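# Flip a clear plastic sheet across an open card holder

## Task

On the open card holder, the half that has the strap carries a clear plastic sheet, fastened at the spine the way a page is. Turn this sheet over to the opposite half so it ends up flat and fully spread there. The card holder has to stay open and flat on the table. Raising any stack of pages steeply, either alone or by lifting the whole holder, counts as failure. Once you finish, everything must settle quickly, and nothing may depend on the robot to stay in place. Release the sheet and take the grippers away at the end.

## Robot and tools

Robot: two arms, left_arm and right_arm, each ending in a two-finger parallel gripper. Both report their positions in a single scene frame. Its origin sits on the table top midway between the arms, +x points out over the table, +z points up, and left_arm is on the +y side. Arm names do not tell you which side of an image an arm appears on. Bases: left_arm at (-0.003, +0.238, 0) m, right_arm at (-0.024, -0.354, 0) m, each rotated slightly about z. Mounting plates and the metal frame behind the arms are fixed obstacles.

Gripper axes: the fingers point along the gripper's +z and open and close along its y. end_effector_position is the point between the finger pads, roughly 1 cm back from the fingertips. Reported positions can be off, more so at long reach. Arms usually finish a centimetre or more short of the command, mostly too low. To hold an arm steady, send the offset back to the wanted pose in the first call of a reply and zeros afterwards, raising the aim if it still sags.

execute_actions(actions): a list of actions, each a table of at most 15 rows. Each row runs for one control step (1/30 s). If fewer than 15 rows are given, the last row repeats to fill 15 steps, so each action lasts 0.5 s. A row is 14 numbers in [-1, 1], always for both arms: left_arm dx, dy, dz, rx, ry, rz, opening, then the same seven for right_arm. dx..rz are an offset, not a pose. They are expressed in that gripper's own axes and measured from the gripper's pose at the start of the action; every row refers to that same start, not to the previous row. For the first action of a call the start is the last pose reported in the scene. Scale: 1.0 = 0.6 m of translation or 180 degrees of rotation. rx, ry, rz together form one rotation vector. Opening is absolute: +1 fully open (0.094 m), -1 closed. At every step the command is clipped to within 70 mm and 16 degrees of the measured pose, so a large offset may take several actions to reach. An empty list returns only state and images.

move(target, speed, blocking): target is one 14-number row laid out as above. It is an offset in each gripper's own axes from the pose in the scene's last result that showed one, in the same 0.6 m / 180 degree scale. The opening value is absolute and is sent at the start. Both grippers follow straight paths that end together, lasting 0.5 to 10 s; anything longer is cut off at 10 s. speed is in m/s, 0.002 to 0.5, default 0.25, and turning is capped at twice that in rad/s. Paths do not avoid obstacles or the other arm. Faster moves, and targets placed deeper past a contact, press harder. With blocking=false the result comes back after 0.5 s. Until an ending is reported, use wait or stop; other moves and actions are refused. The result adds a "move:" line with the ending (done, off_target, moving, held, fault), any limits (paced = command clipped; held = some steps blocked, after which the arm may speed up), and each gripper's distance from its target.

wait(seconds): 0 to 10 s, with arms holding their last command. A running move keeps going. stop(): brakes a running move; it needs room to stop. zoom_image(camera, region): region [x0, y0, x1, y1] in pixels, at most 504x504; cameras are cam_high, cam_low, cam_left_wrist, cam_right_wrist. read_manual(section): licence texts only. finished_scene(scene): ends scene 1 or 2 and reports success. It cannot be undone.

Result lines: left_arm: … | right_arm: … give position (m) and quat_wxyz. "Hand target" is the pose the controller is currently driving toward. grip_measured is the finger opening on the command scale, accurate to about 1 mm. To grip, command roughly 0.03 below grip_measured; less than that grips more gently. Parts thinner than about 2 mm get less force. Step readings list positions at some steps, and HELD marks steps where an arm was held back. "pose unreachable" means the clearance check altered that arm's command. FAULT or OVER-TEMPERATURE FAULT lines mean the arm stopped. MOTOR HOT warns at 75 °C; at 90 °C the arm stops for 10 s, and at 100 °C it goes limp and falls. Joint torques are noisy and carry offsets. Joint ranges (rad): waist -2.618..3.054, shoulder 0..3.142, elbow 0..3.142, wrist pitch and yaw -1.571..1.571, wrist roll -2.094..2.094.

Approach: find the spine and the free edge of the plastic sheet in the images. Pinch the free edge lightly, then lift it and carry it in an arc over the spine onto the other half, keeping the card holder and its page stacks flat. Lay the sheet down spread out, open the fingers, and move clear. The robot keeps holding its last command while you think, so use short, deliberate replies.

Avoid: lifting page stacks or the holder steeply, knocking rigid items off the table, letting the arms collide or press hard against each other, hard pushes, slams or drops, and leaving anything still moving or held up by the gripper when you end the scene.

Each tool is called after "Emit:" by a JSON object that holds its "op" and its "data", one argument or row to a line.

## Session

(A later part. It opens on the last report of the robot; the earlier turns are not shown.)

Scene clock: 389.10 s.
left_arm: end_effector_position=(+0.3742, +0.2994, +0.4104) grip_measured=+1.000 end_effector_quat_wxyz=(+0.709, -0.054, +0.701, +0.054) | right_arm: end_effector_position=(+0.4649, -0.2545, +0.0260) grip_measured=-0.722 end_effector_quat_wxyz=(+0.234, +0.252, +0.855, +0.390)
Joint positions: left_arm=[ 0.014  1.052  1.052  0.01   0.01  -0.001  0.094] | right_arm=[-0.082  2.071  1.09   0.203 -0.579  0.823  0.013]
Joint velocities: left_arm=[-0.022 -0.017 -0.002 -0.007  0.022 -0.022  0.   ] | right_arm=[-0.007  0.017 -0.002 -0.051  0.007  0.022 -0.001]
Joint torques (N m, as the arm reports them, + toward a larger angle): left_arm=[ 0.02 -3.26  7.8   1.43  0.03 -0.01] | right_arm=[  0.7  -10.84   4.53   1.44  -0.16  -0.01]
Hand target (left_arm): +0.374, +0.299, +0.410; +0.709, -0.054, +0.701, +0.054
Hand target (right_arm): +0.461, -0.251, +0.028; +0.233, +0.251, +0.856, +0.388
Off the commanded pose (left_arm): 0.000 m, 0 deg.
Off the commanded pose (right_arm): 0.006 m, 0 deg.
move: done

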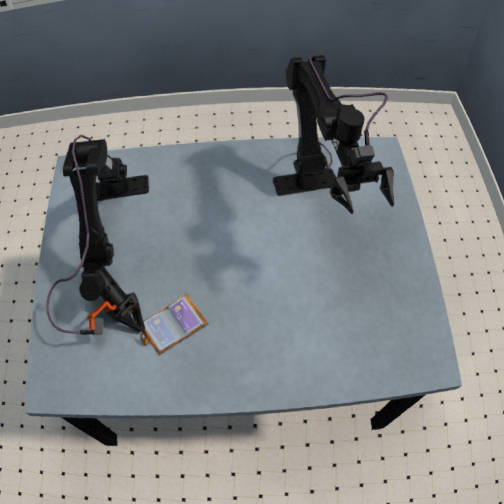

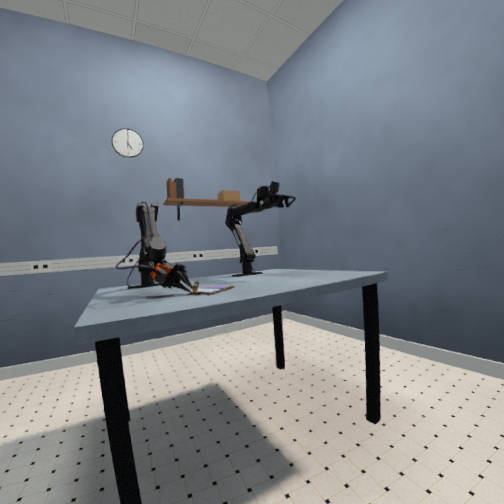

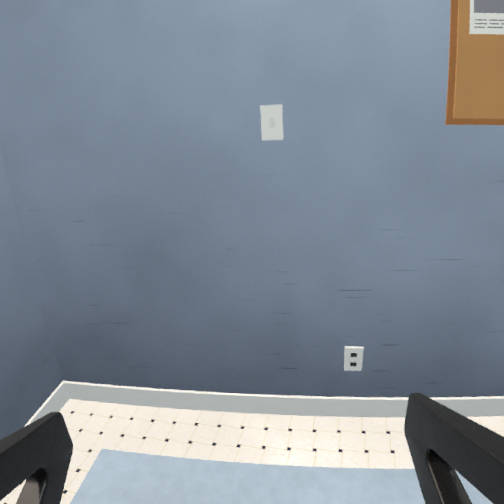

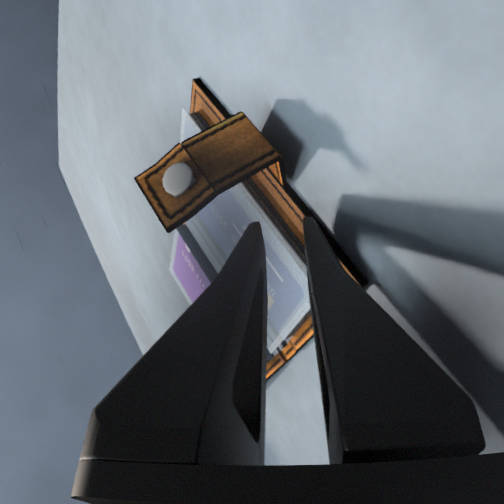

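Holder was pushed; go in a bit more.

Emit:
{"op": "move", "data": {
  "target": [0,0,0,0,0,0,1, 0.022,0.008,0,0,0,0,-0.72],
  "speed": 0.03
}}

Emit:
{"op": "move", "data": {
  "target": [0,0,0,0,0,0,1, 0.008,0,0,0,0,0,-1],
  "speed": 0.03
}}

Emit:
{"op": "move", "data": {
  "target": [0,0,0,0,0,0,1, 0.015,0.045,-0.035,0,0,0,-1],
  "speed": 0.04
}}

Scene clock: 401.67 s.
left_arm: end_effector_position=(+0.3742, +0.2994, +0.4104) grip_measured=+1.000 end_effector_quat_wxyz=(+0.709, -0.054, +0.701, +0.054) | right_arm: end_effector_position=(+0.4608, -0.2478, +0.0253) grip_measured=-0.722 end_effector_quat_wxyz=(+0.235, +0.253, +0.853, +0.391)
Joint positions: left_arm=[ 0.014  1.052  1.052  0.01   0.01  -0.001  0.094] | right_arm=[-0.065  2.062  1.062  0.237 -0.567  0.844  0.013]
Joint velocities: left_arm=[-0.007  0.012 -0.007 -0.007 -0.051  0.007  0.   ] | right_arm=[ 0.002  0.007 -0.012 -0.051  0.037 -0.007  0.   ]
Joint torques (N m, as the arm reports them, + toward a larger angle): left_arm=[ 0.03 -3.28  7.78  1.43  0.01  0.  ] | right_arm=[  0.78 -10.71   4.46   1.45  -0.16  -0.01]
Hand target (left_arm): +0.374, +0.299, +0.410; +0.709, -0.054, +0.701, +0.054
Hand target (right_arm): +0.456, -0.244, +0.027; +0.234, +0.252, +0.854, +0.390
Off the commanded pose (left_arm): 0.000 m, 0 deg.
Off the commanded pose (right_arm): 0.007 m, 0 deg.
move: done

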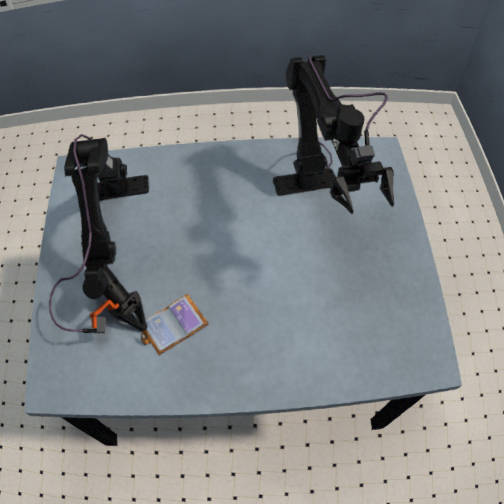

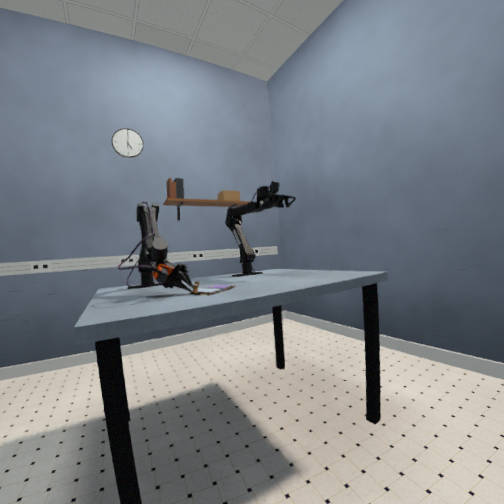

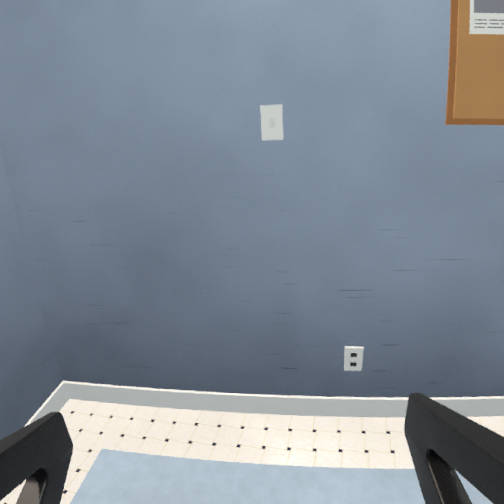

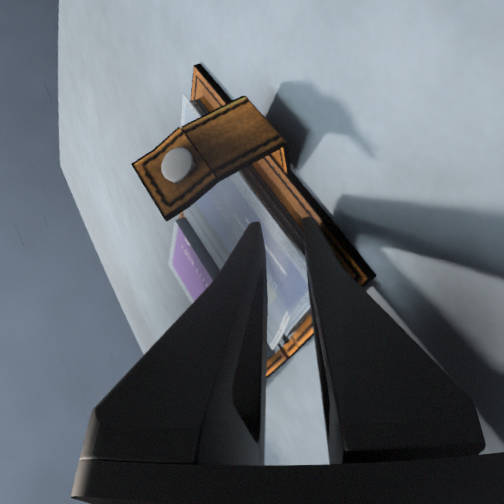

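Scene clock: 402.37 s.
left_arm: end_effector_position=(+0.3742, +0.2994, +0.4104) grip_measured=+1.000 end_effector_quat_wxyz=(+0.709, -0.054, +0.701, +0.054) | right_arm: end_effector_position=(+0.4635, -0.2478, +0.0281) grip_measured=-0.997 end_effector_quat_wxyz=(+0.242, +0.251, +0.850, +0.394)
Joint positions: left_arm=[ 0.014  1.052  1.052  0.01   0.01  -0.001  0.094] | right_arm=[-0.065  2.062  1.062  0.254 -0.567  0.847  0.   ]
Joint velocities: left_arm=[-0.012 -0.002 -0.002  0.066  0.007 -0.007  0.   ] | right_arm=[ 0.002  0.002 -0.002  0.051 -0.007 -0.007 -0.   ]
Joint torques (N m, as the arm reports them, + toward a larger angle): left_arm=[ 0.03 -3.32  7.77  1.42  0.02  0.  ] | right_arm=[  0.52 -10.     4.3    1.47  -0.18   0.  ]
Hand target (left_arm): +0.374, +0.299, +0.410; +0.709, -0.054, +0.701, +0.054
Hand target (right_arm): +0.457, -0.245, +0.024; +0.236, +0.253, +0.853, +0.391
Off the commanded pose (left_arm): 0.000 m, 0 deg.
Off the commanded pose (right_arm): 0.008 m, 1 deg.
move: done

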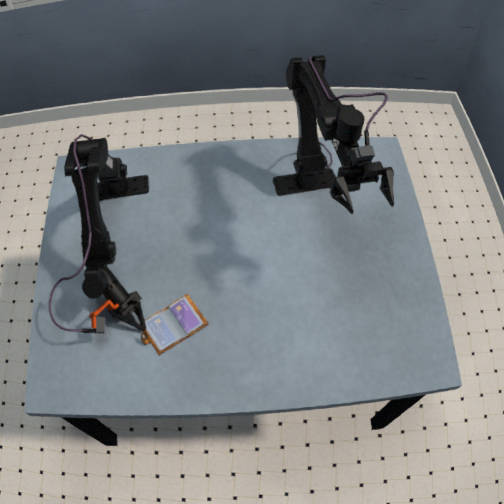

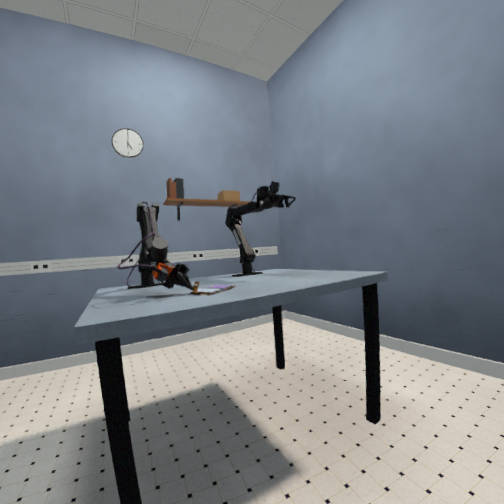

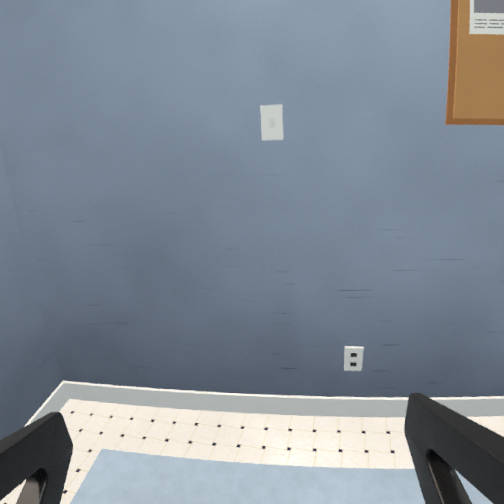

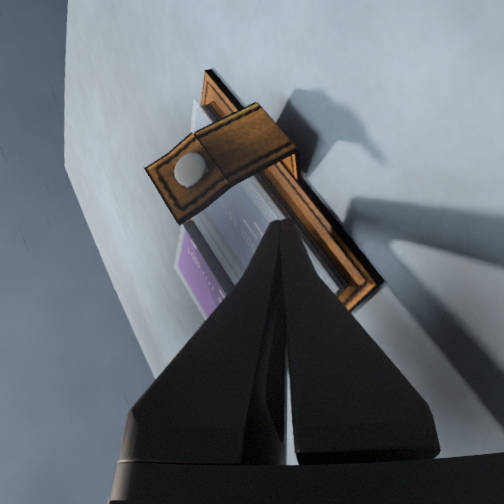

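Scene clock: 403.53 s.
left_arm: end_effector_position=(+0.3742, +0.2994, +0.4104) grip_measured=+1.000 end_effector_quat_wxyz=(+0.709, -0.054, +0.701, +0.054) | right_arm: end_effector_position=(+0.4585, -0.2423, +0.0618) grip_measured=-0.997 end_effector_quat_wxyz=(+0.253, +0.248, +0.845, +0.399)
Joint positions: left_arm=[ 0.014  1.052  1.052  0.01   0.01  -0.001  0.094] | right_arm=[-0.05   1.96   1.05   0.2   -0.557  0.866  0.   ]
Joint velocities: left_arm=[-0.012 -0.012  0.002 -0.022  0.051 -0.007  0.   ] | right_arm=[-0.002  0.007 -0.007 -0.081 -0.037  0.037 -0.   ]
Joint torques (N m, as the arm reports them, + toward a larger angle): left_arm=[ 0.01 -3.27  7.79  1.42  0.01 -0.01] | right_arm=[  0.77 -10.23   4.88   1.36  -0.15   0.  ]
Hand target (left_arm): +0.374, +0.299, +0.410; +0.709, -0.054, +0.701, +0.054
Hand target (right_arm): +0.450, -0.239, +0.060; +0.242, +0.252, +0.850, +0.394
Off the commanded pose (left_arm): 0.000 m, 0 deg.
Off the commanded pose (right_arm): 0.009 m, 2 deg.
move: done

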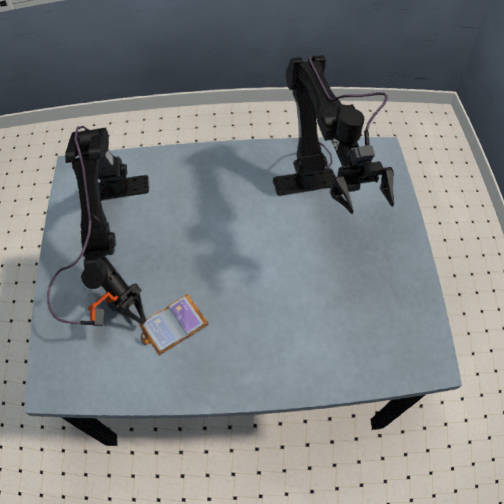

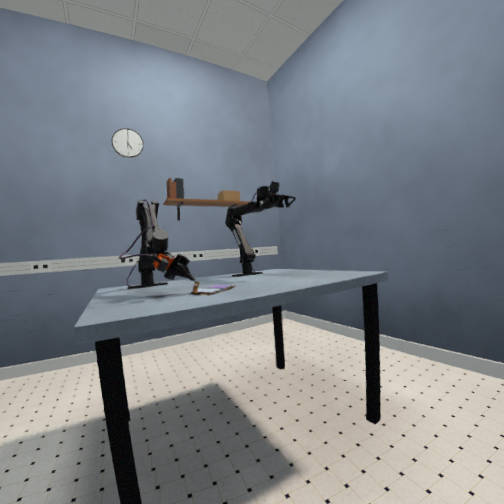

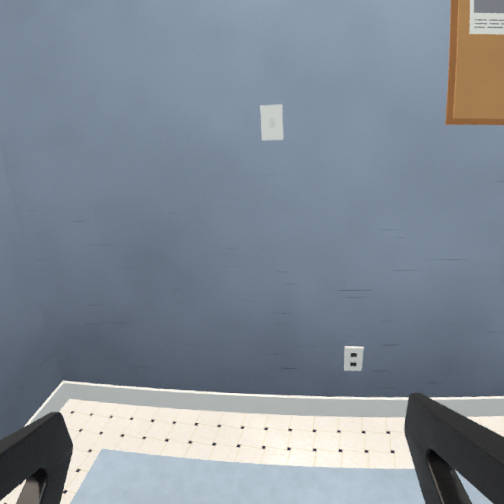

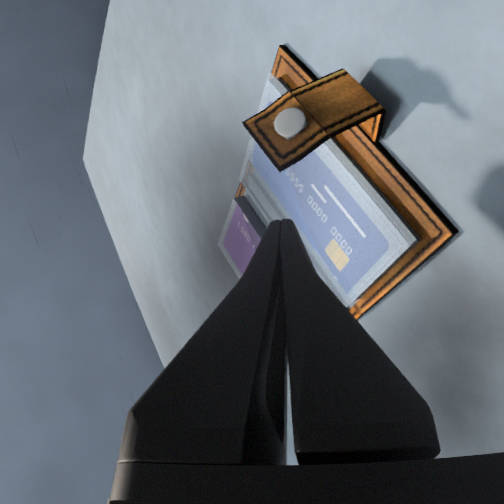

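Emit:
{"op": "move", "data": {
  "target": [0,0,0,0,0,0,1, 0.03,0.01,0.01,0,0,0,-1],
  "speed": 0.04
}}

Emit:
{"op": "move", "data": {
  "target": [0,0,0,0,0,0,1, 0.035,0.02,0.03,0,0,0,-0.85],
  "speed": 0.04
}}

Emit:
{"op": "zoom_image", "data": {
  "camera": "cam_right_wrist",
  "region": [100, 50, 450, 400]
}}

Scene clock: 414.80 s.
left_arm: end_effector_position=(+0.3742, +0.2994, +0.4104) grip_measured=+1.000 end_effector_quat_wxyz=(+0.709, -0.054, +0.701, +0.054) | right_arm: end_effector_position=(+0.4535, -0.2268, +0.0573) grip_measured=-0.997 end_effector_quat_wxyz=(+0.252, +0.248, +0.845, +0.402)
Joint positions: left_arm=[ 0.014  1.052  1.052  0.01   0.01  -0.001  0.094] | right_arm=[-0.009  1.96   1.021  0.247 -0.53   0.9    0.   ]
Joint velocities: left_arm=[-0.002 -0.022 -0.017 -0.066  0.022 -0.022  0.   ] | right_arm=[-0.022 -0.017 -0.002  0.037  0.051 -0.066 -0.001]
Joint torques (N m, as the arm reports them, + toward a larger angle): left_arm=[-0.01 -3.29  7.77  1.42  0.01 -0.01] | right_arm=[  0.58 -10.08   4.96   1.53  -0.13  -0.03]
Hand target (left_arm): +0.374, +0.299, +0.410; +0.709, -0.054, +0.701, +0.054
Hand target (right_arm): +0.450, -0.224, +0.059; +0.253, +0.248, +0.845, +0.400
Off the commanded pose (left_arm): 0.000 m, 0 deg.
Off the commanded pose (right_arm): 0.004 m, 0 deg.
move: done

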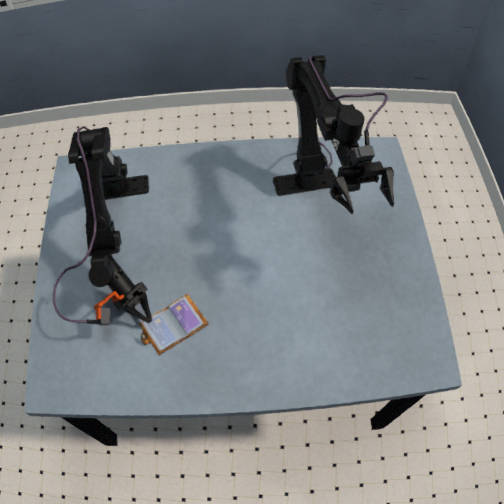

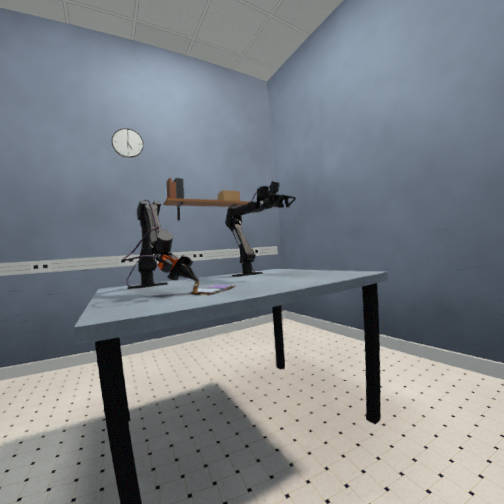

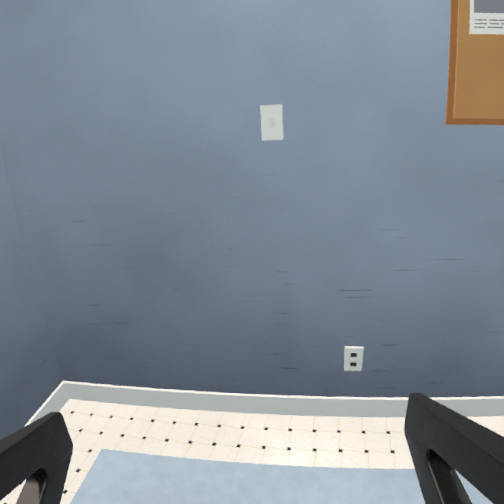

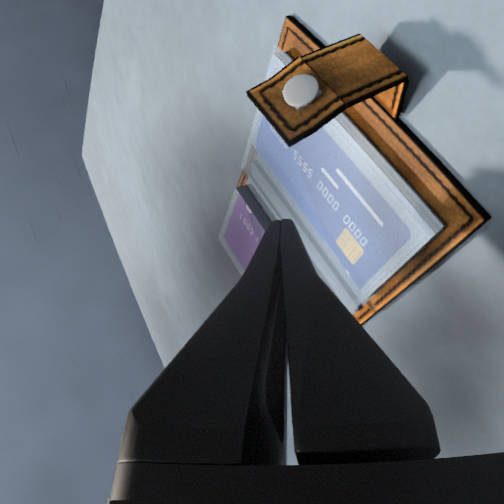

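Scene clock: 415.87 s.
left_arm: end_effector_position=(+0.3742, +0.2994, +0.4104) grip_measured=+1.000 end_effector_quat_wxyz=(+0.709, -0.054, +0.701, +0.054) | right_arm: end_effector_position=(+0.4558, -0.1993, +0.0649) grip_measured=-0.852 end_effector_quat_wxyz=(+0.263, +0.243, +0.839, +0.410)
Joint positions: left_arm=[ 0.014  1.052  1.052  0.01   0.01  -0.001  0.094] | right_arm=[ 0.062  1.96   1.021  0.305 -0.479  0.955  0.007]
Joint velocities: left_arm=[-0.022 -0.007  0.002 -0.022  0.007  0.022  0.   ] | right_arm=[ 0.022 -0.012 -0.002 -0.051 -0.007 -0.007 -0.   ]
Joint torques (N m, as the arm reports them, + toward a larger angle): left_arm=[ 0.   -3.28  7.79  1.43  0.02  0.  ] | right_arm=[ 0.63 -7.94  5.32  1.6  -0.08 -0.03]
Hand target (left_arm): +0.374, +0.299, +0.410; +0.709, -0.054, +0.701, +0.054
Hand target (right_arm): +0.451, -0.197, +0.053; +0.252, +0.249, +0.845, +0.402
Off the commanded pose (left_arm): 0.000 m, 0 deg.
Off the commanded pose (right_arm): 0.013 m, 2 deg.
move: off_target (right_arm)

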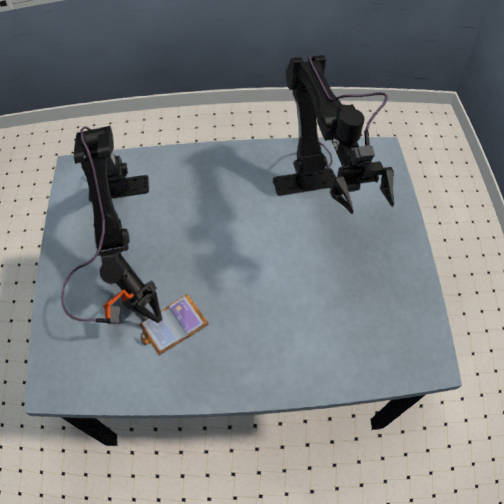

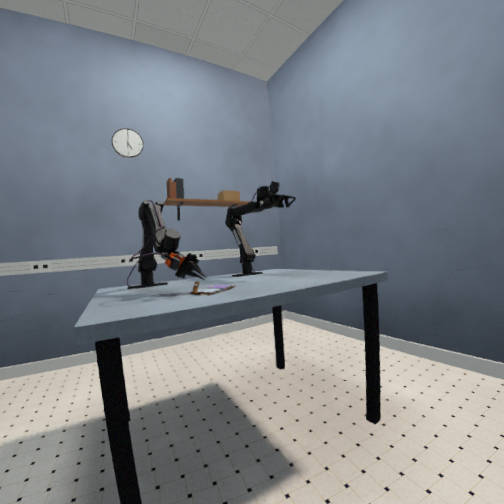

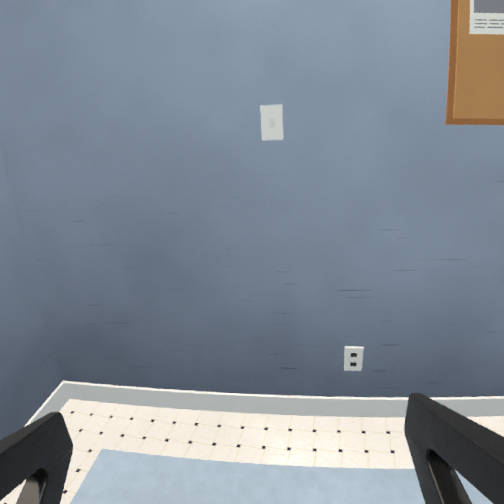

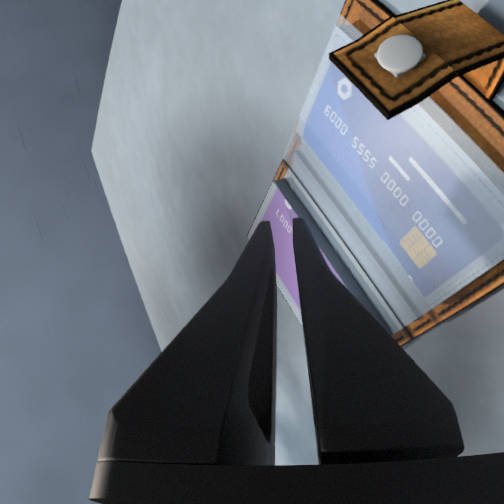

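Region (100, 50, 450, 400) of cam_right_wrist's 504x504 image, scaled by 1.440, with more detail than that image has.

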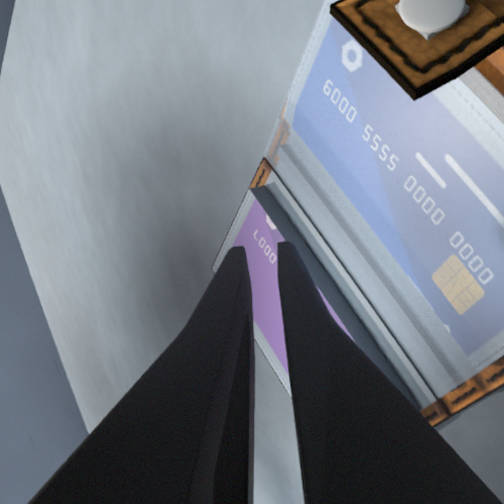

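Emit:
{"op": "move", "data": {
  "target": [0,0,0,0,0,0,1, 0,0,0,0,0,0,-1],
  "speed": 0.04
}}

Emit:
{"op": "move", "data": {
  "target": [0,0,0,0,0,0,1, 0.073,0.035,0.018,0,0,-0.25,-1],
  "speed": 0.1
}}

Scene clock: 431.80 s.
left_arm: end_effector_position=(+0.3742, +0.2994, +0.4104) grip_measured=+1.000 end_effector_quat_wxyz=(+0.709, -0.054, +0.701, +0.054) | right_arm: end_effector_position=(+0.4566, -0.1995, +0.0657) grip_measured=-0.997 end_effector_quat_wxyz=(+0.265, +0.243, +0.838, +0.410)
Joint positions: left_arm=[ 0.014  1.052  1.052  0.01   0.01  -0.001  0.094] | right_arm=[ 0.062  1.96   1.021  0.31  -0.477  0.956  0.   ]
Joint velocities: left_arm=[-0.012  0.007  0.007 -0.022  0.051 -0.051  0.   ] | right_arm=[-0.007 -0.002  0.002 -0.022  0.022 -0.051 -0.001]
Joint torques (N m, as the arm reports them, + toward a larger angle): left_arm=[ 0.01 -3.27  7.78  1.42  0.02  0.  ] | right_arm=[-0.09 -9.02  6.07  1.6  -0.2  -0.04]
Hand target (left_arm): +0.374, +0.299, +0.410; +0.709, -0.054, +0.701, +0.054
Hand target (right_arm): +0.456, -0.199, +0.065; +0.263, +0.243, +0.839, +0.410
Off the commanded pose (left_arm): 0.000 m, 0 deg.
Off the commanded pose (right_arm): 0.001 m, 0 deg.
move: done

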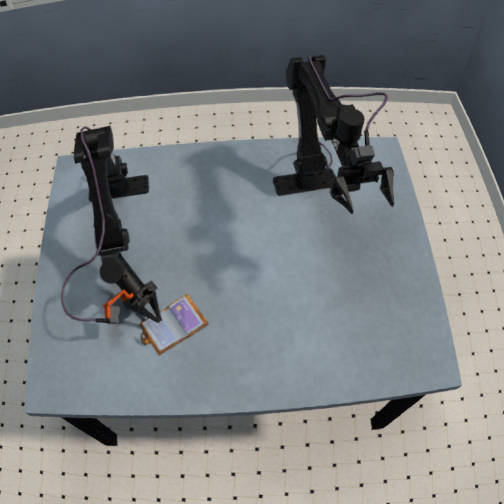

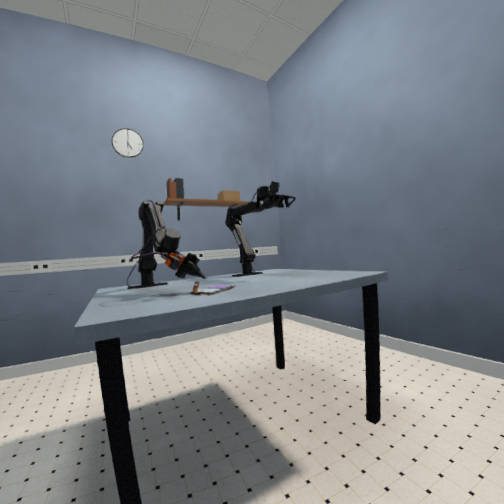

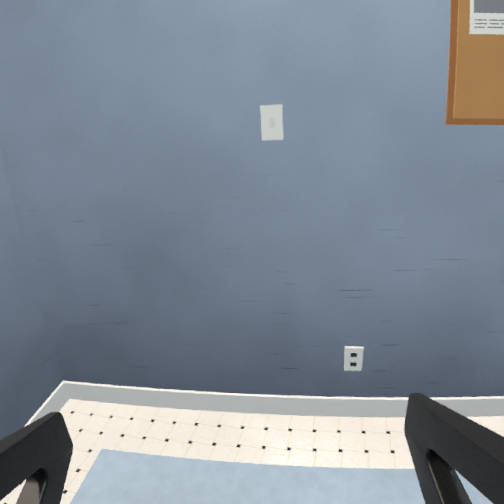

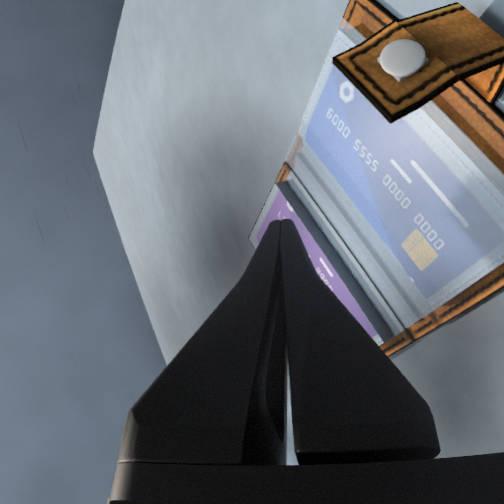

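Scene clock: 436.10 s.
left_arm: end_effector_position=(+0.3742, +0.2994, +0.4104) grip_measured=+1.000 end_effector_quat_wxyz=(+0.709, -0.054, +0.701, +0.054) | right_arm: end_effector_position=(+0.4397, -0.1574, +0.0625) grip_measured=-0.997 end_effector_quat_wxyz=(+0.399, -0.087, +0.868, +0.282)
Joint positions: left_arm=[ 0.014  1.052  1.052  0.01   0.01  -0.001  0.094] | right_arm=[ 0.184  1.946  0.971  0.379 -0.378  0.268  0.   ]
Joint velocities: left_arm=[-0.017 -0.002 -0.012 -0.007  0.037 -0.066  0.   ] | right_arm=[-0.002  0.012 -0.012 -0.007 -0.037  0.051 -0.001]
Joint torques (N m, as the arm reports them, + toward a larger angle): left_arm=[ 0.01 -3.27  7.76  1.42  0.03  0.  ] | right_arm=[  0.8  -10.33   4.89   1.65  -0.07  -0.14]
Hand target (left_arm): +0.374, +0.299, +0.410; +0.709, -0.054, +0.701, +0.054
Hand target (right_arm): +0.435, -0.155, +0.066; +0.402, -0.096, +0.867, +0.278
Off the commanded pose (left_arm): 0.000 m, 0 deg.
Off the commanded pose (right_arm): 0.007 m, 1 deg.
move: done

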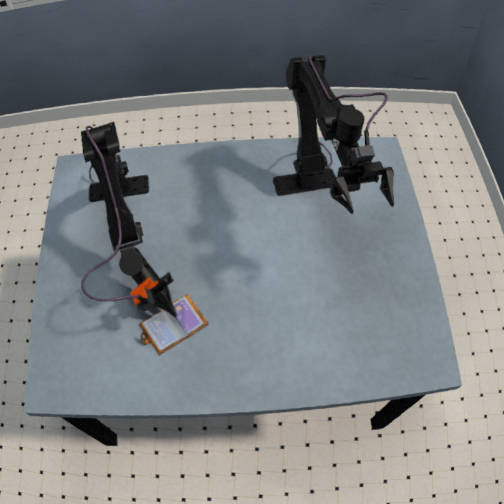

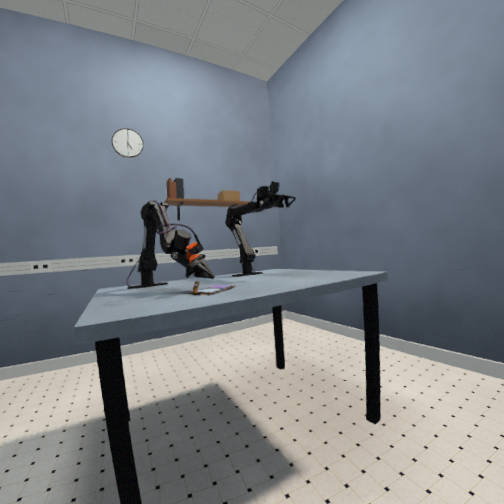

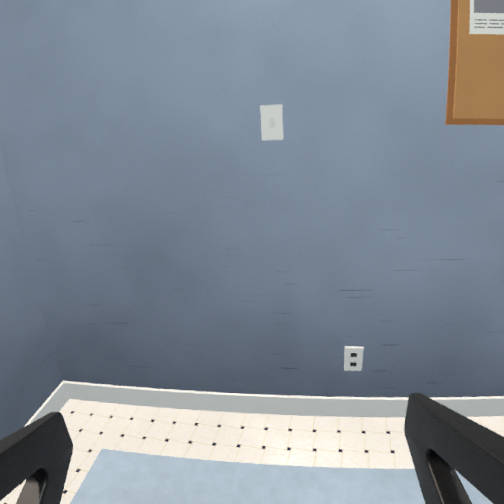

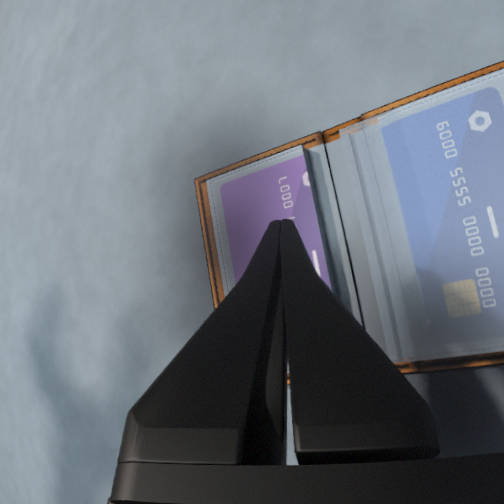

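Emit:
{"op": "move", "data": {
  "target": [0,0,0,0,0,0,1, -0.06,-0.204,-0.078,0,0,0.25,-0.72],
  "speed": 0.25
}}

Emit:
{"op": "move", "data": {
  "target": [0,0,0,0,0,0,1, 0,0,0,-0.054,0.18,-0.116,-0.72],
  "speed": 0.25
}}

Scene clock: 460.17 s.
left_arm: end_effector_position=(+0.3742, +0.2994, +0.4104) grip_measured=+1.000 end_effector_quat_wxyz=(+0.709, -0.054, +0.701, +0.054) | right_arm: end_effector_position=(+0.4807, -0.2860, +0.0686) grip_measured=-0.722 end_effector_quat_wxyz=(+0.274, +0.245, +0.835, +0.409)
Joint positions: left_arm=[ 0.014  1.052  1.052  0.01   0.01  -0.001  0.094] | right_arm=[-0.164  2.014  1.129  0.186 -0.644  0.798  0.013]
Joint velocities: left_arm=[-0.002 -0.017 -0.012 -0.037  0.051 -0.007  0.   ] | right_arm=[ 0.012 -0.007 -0.007  0.007 -0.066 -0.081 -0.   ]
Joint torques (N m, as the arm reports them, + toward a larger angle): left_arm=[ 0.04 -3.29  7.78  1.43  0.01  0.  ] | right_arm=[-0.56 -8.16  7.54  1.32 -0.35 -0.02]
Hand target (left_arm): +0.374, +0.299, +0.410; +0.709, -0.054, +0.701, +0.054
Hand target (right_arm): +0.481, -0.287, +0.063; +0.262, +0.251, +0.836, +0.411
Off the commanded pose (left_arm): 0.000 m, 0 deg.
Off the commanded pose (right_arm): 0.006 m, 2 deg.
move: done

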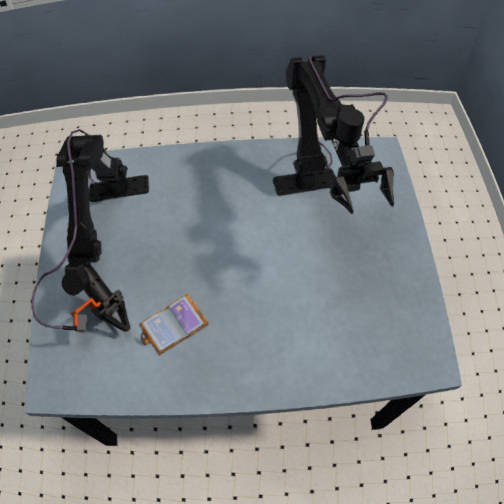

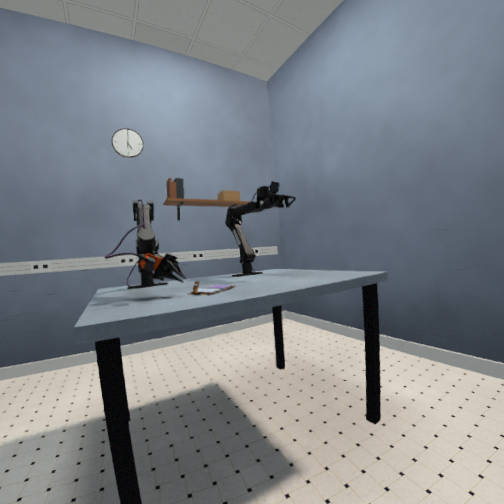

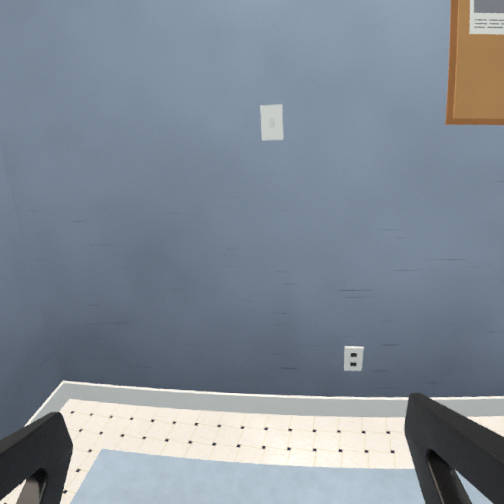

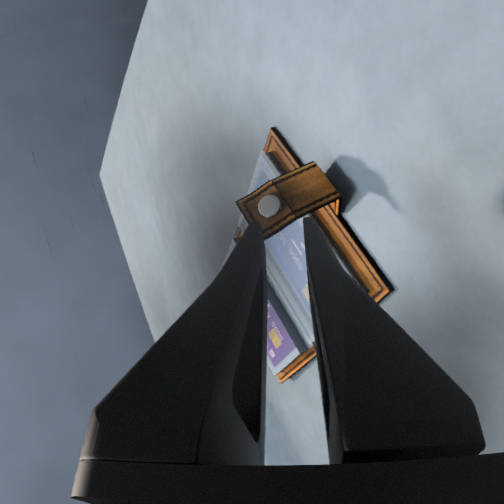

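Scene clock: 462.53 s.
left_arm: end_effector_position=(+0.3742, +0.2994, +0.4104) grip_measured=+1.000 end_effector_quat_wxyz=(+0.709, -0.054, +0.701, +0.054) | right_arm: end_effector_position=(+0.4792, -0.2817, +0.0700) grip_measured=-0.722 end_effector_quat_wxyz=(+0.118, -0.059, +0.876, +0.463)
Joint positions: left_arm=[ 0.014  1.052  1.052  0.01   0.01  -0.001  0.094] | right_arm=[-0.242  2.496  2.094 -1.133 -0.997 -0.275  0.013]
Joint velocities: left_arm=[-0.017  0.007 -0.007  0.051 -0.066 -0.022  0.   ] | right_arm=[-0.012 -0.002 -0.007  0.037 -0.081 -0.051  0.   ]
Joint torques (N m, as the arm reports them, + toward a larger angle): left_arm=[-0.01 -3.27  7.8   1.42  0.01 -0.01] | right_arm=[ -0.87 -11.27   7.49   0.11  -0.61  -0.15]
Hand target (left_arm): +0.374, +0.299, +0.410; +0.709, -0.054, +0.701, +0.054
Hand target (right_arm): +0.480, -0.286, +0.066; +0.117, -0.056, +0.874, +0.468
Off the commanded pose (left_arm): 0.000 m, 0 deg.
Off the commanded pose (right_arm): 0.005 m, 1 deg.
move: done

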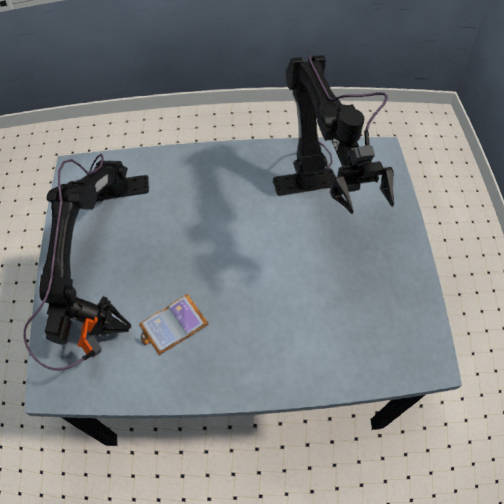

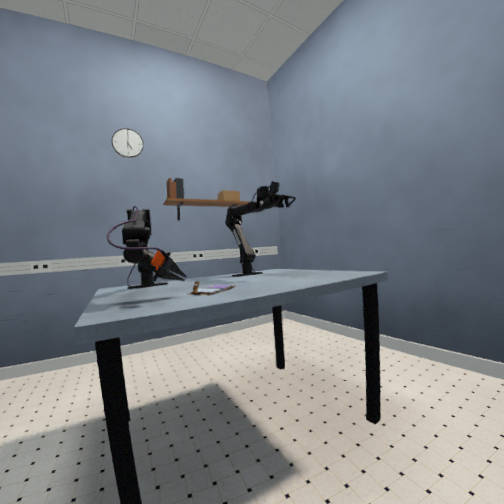

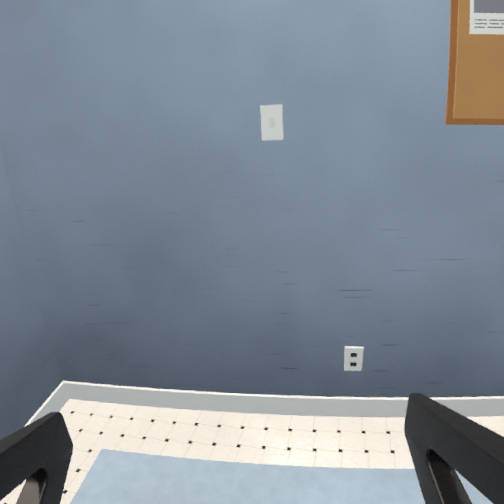

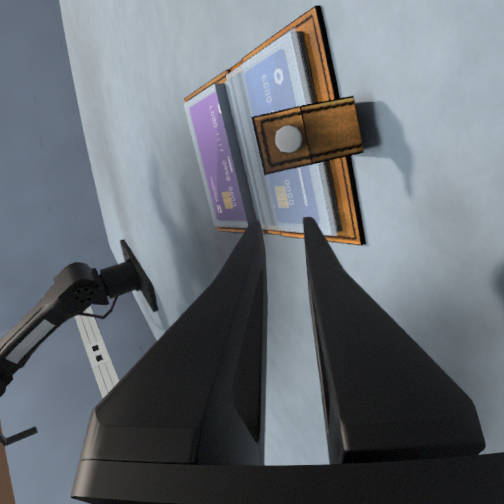

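Emit:
{"op": "move", "data": {
  "target": [0,0,0,0,0,0,1, 0.04,-0.046,0.045,0,0,0,-0.72],
  "speed": 0.08
}}

Scene clock: 474.67 s.
left_arm: end_effector_position=(+0.3742, +0.2994, +0.4104) grip_measured=+1.000 end_effector_quat_wxyz=(+0.709, -0.054, +0.701, +0.054) | right_arm: end_effector_position=(+0.4674, -0.2801, +0.0224) grip_measured=-0.722 end_effector_quat_wxyz=(+0.115, -0.053, +0.877, +0.463)
Joint positions: left_arm=[ 0.014  1.052  1.052  0.01   0.01  -0.001  0.094] | right_arm=[-0.242  2.496  1.9   -0.937 -0.994 -0.259  0.013]
Joint velocities: left_arm=[ 0.007 -0.017  0.007  0.037 -0.037  0.007  0.   ] | right_arm=[-0.027 -0.002 -0.017  0.081 -0.007 -0.022  0.   ]
Joint torques (N m, as the arm reports them, + toward a larger angle): left_arm=[ 0.03 -3.27  7.77  1.42  0.01  0.  ] | right_arm=[  0.71 -13.64   4.67   0.29  -0.53  -0.01]
Hand target (left_arm): +0.374, +0.299, +0.410; +0.709, -0.054, +0.701, +0.054
Hand target (right_arm): +0.466, -0.275, +0.027; +0.118, -0.060, +0.876, +0.464
Off the commanded pose (left_arm): 0.000 m, 0 deg.
Off the commanded pose (right_arm): 0.007 m, 1 deg.
move: done

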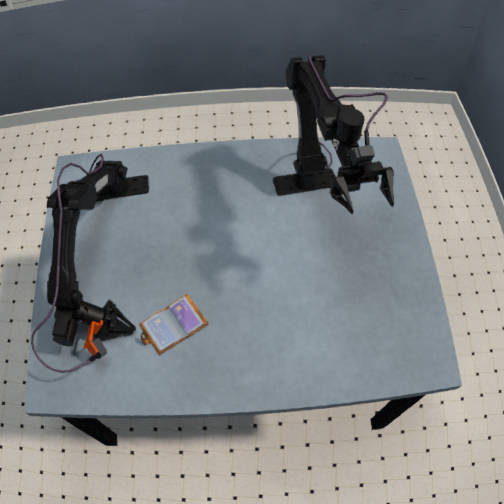

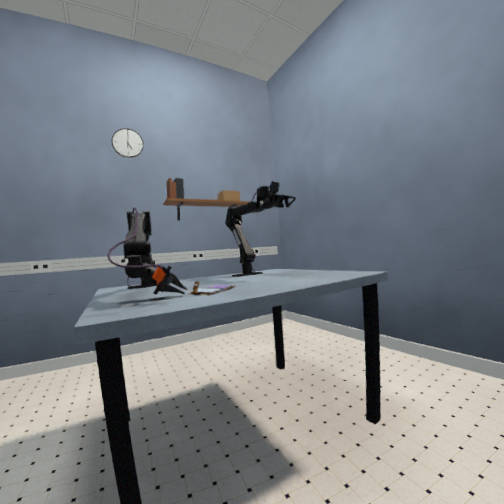

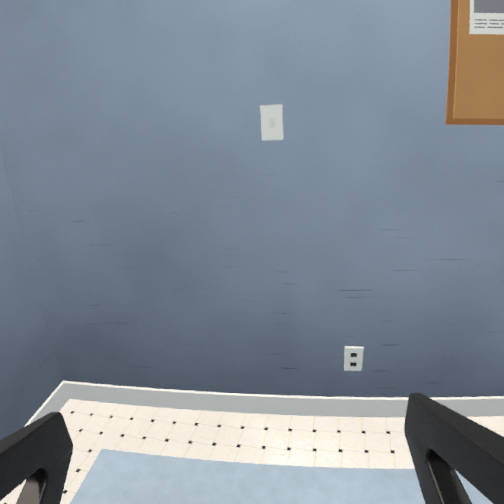

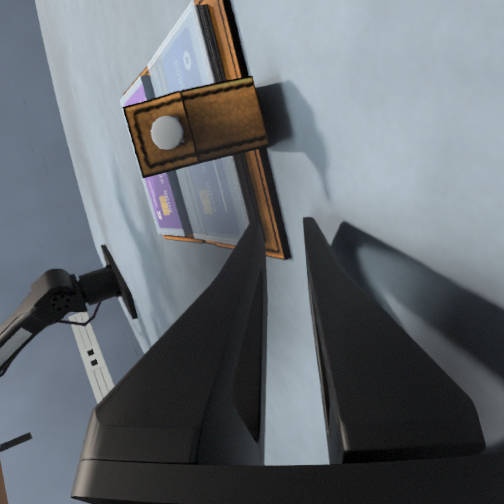

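Emit:
{"op": "move", "data": {
  "target": [0,0,0,0,0,0,1, -0.008,0.024,0.032,0,0,0,-0.72],
  "speed": 0.04
}}

Emit:
{"op": "zoom_image", "data": {
  "camera": "cam_right_wrist",
  "region": [130, 100, 430, 400]
}}

Scene clock: 483.47 s.
left_arm: end_effector_position=(+0.3742, +0.2994, +0.4104) grip_measured=+1.000 end_effector_quat_wxyz=(+0.709, -0.054, +0.701, +0.054) | right_arm: end_effector_position=(+0.4727, -0.2596, +0.0191) grip_measured=-0.722 end_effector_quat_wxyz=(+0.111, -0.049, +0.878, +0.464)
Joint positions: left_arm=[ 0.014  1.052  1.052  0.01   0.01  -0.001  0.094] | right_arm=[-0.198  2.496  1.885 -0.858 -0.991 -0.17   0.013]
Joint velocities: left_arm=[ 0.002  0.007  0.007  0.037  0.007 -0.051  0.   ] | right_arm=[-0.002 -0.007  0.022  0.022  0.022  0.037 -0.   ]
Joint torques (N m, as the arm reports them, + toward a larger angle): left_arm=[ 0.02 -3.28  7.8   1.42  0.02  0.  ] | right_arm=[  0.49 -13.93   4.75   0.39  -0.5   -0.01]
Hand target (left_arm): +0.374, +0.299, +0.410; +0.709, -0.054, +0.701, +0.054
Hand target (right_arm): +0.472, -0.256, +0.025; +0.116, -0.053, +0.877, +0.463
Off the commanded pose (left_arm): 0.000 m, 0 deg.
Off the commanded pose (right_arm): 0.007 m, 1 deg.
move: done

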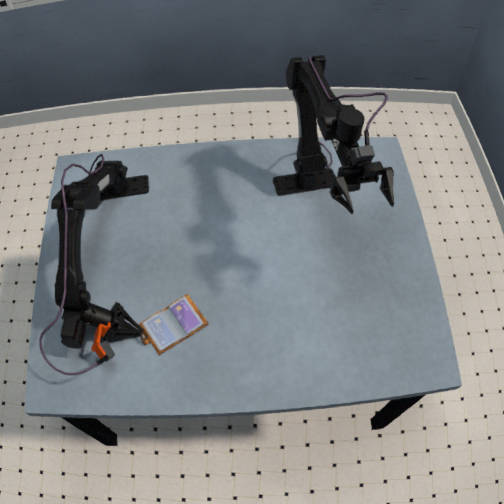

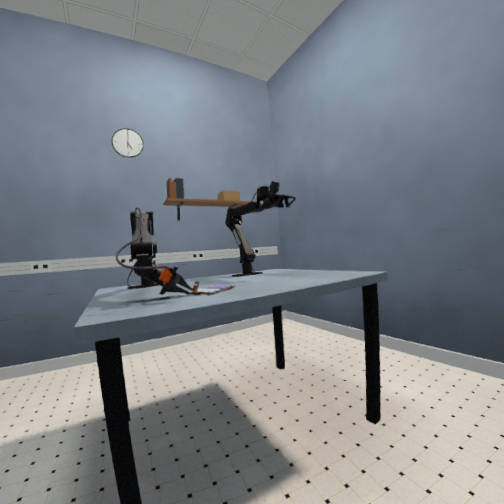

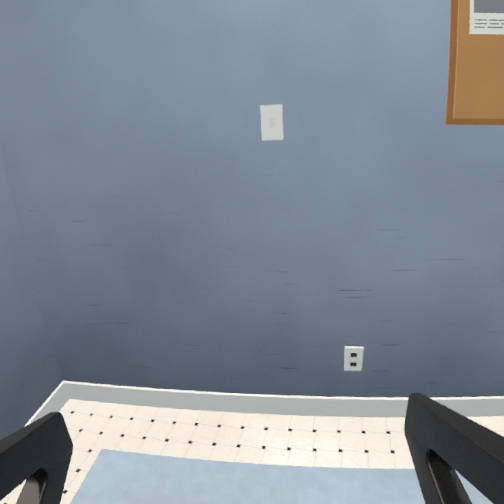

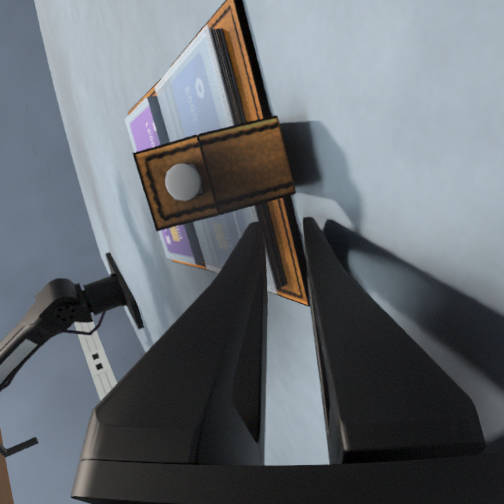

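Region (130, 100, 430, 400) of cam_right_wrist's 504x504 image, scaled by 1.680, with more detail than that image has.

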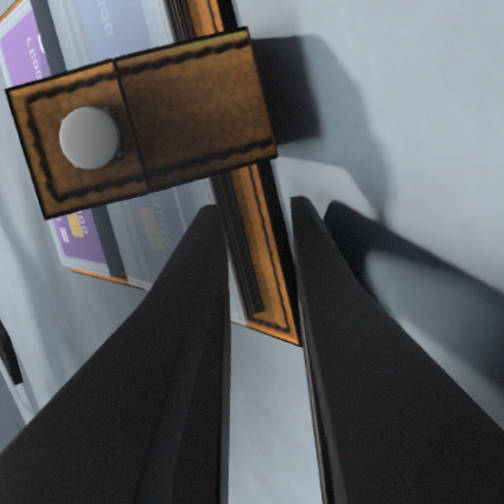

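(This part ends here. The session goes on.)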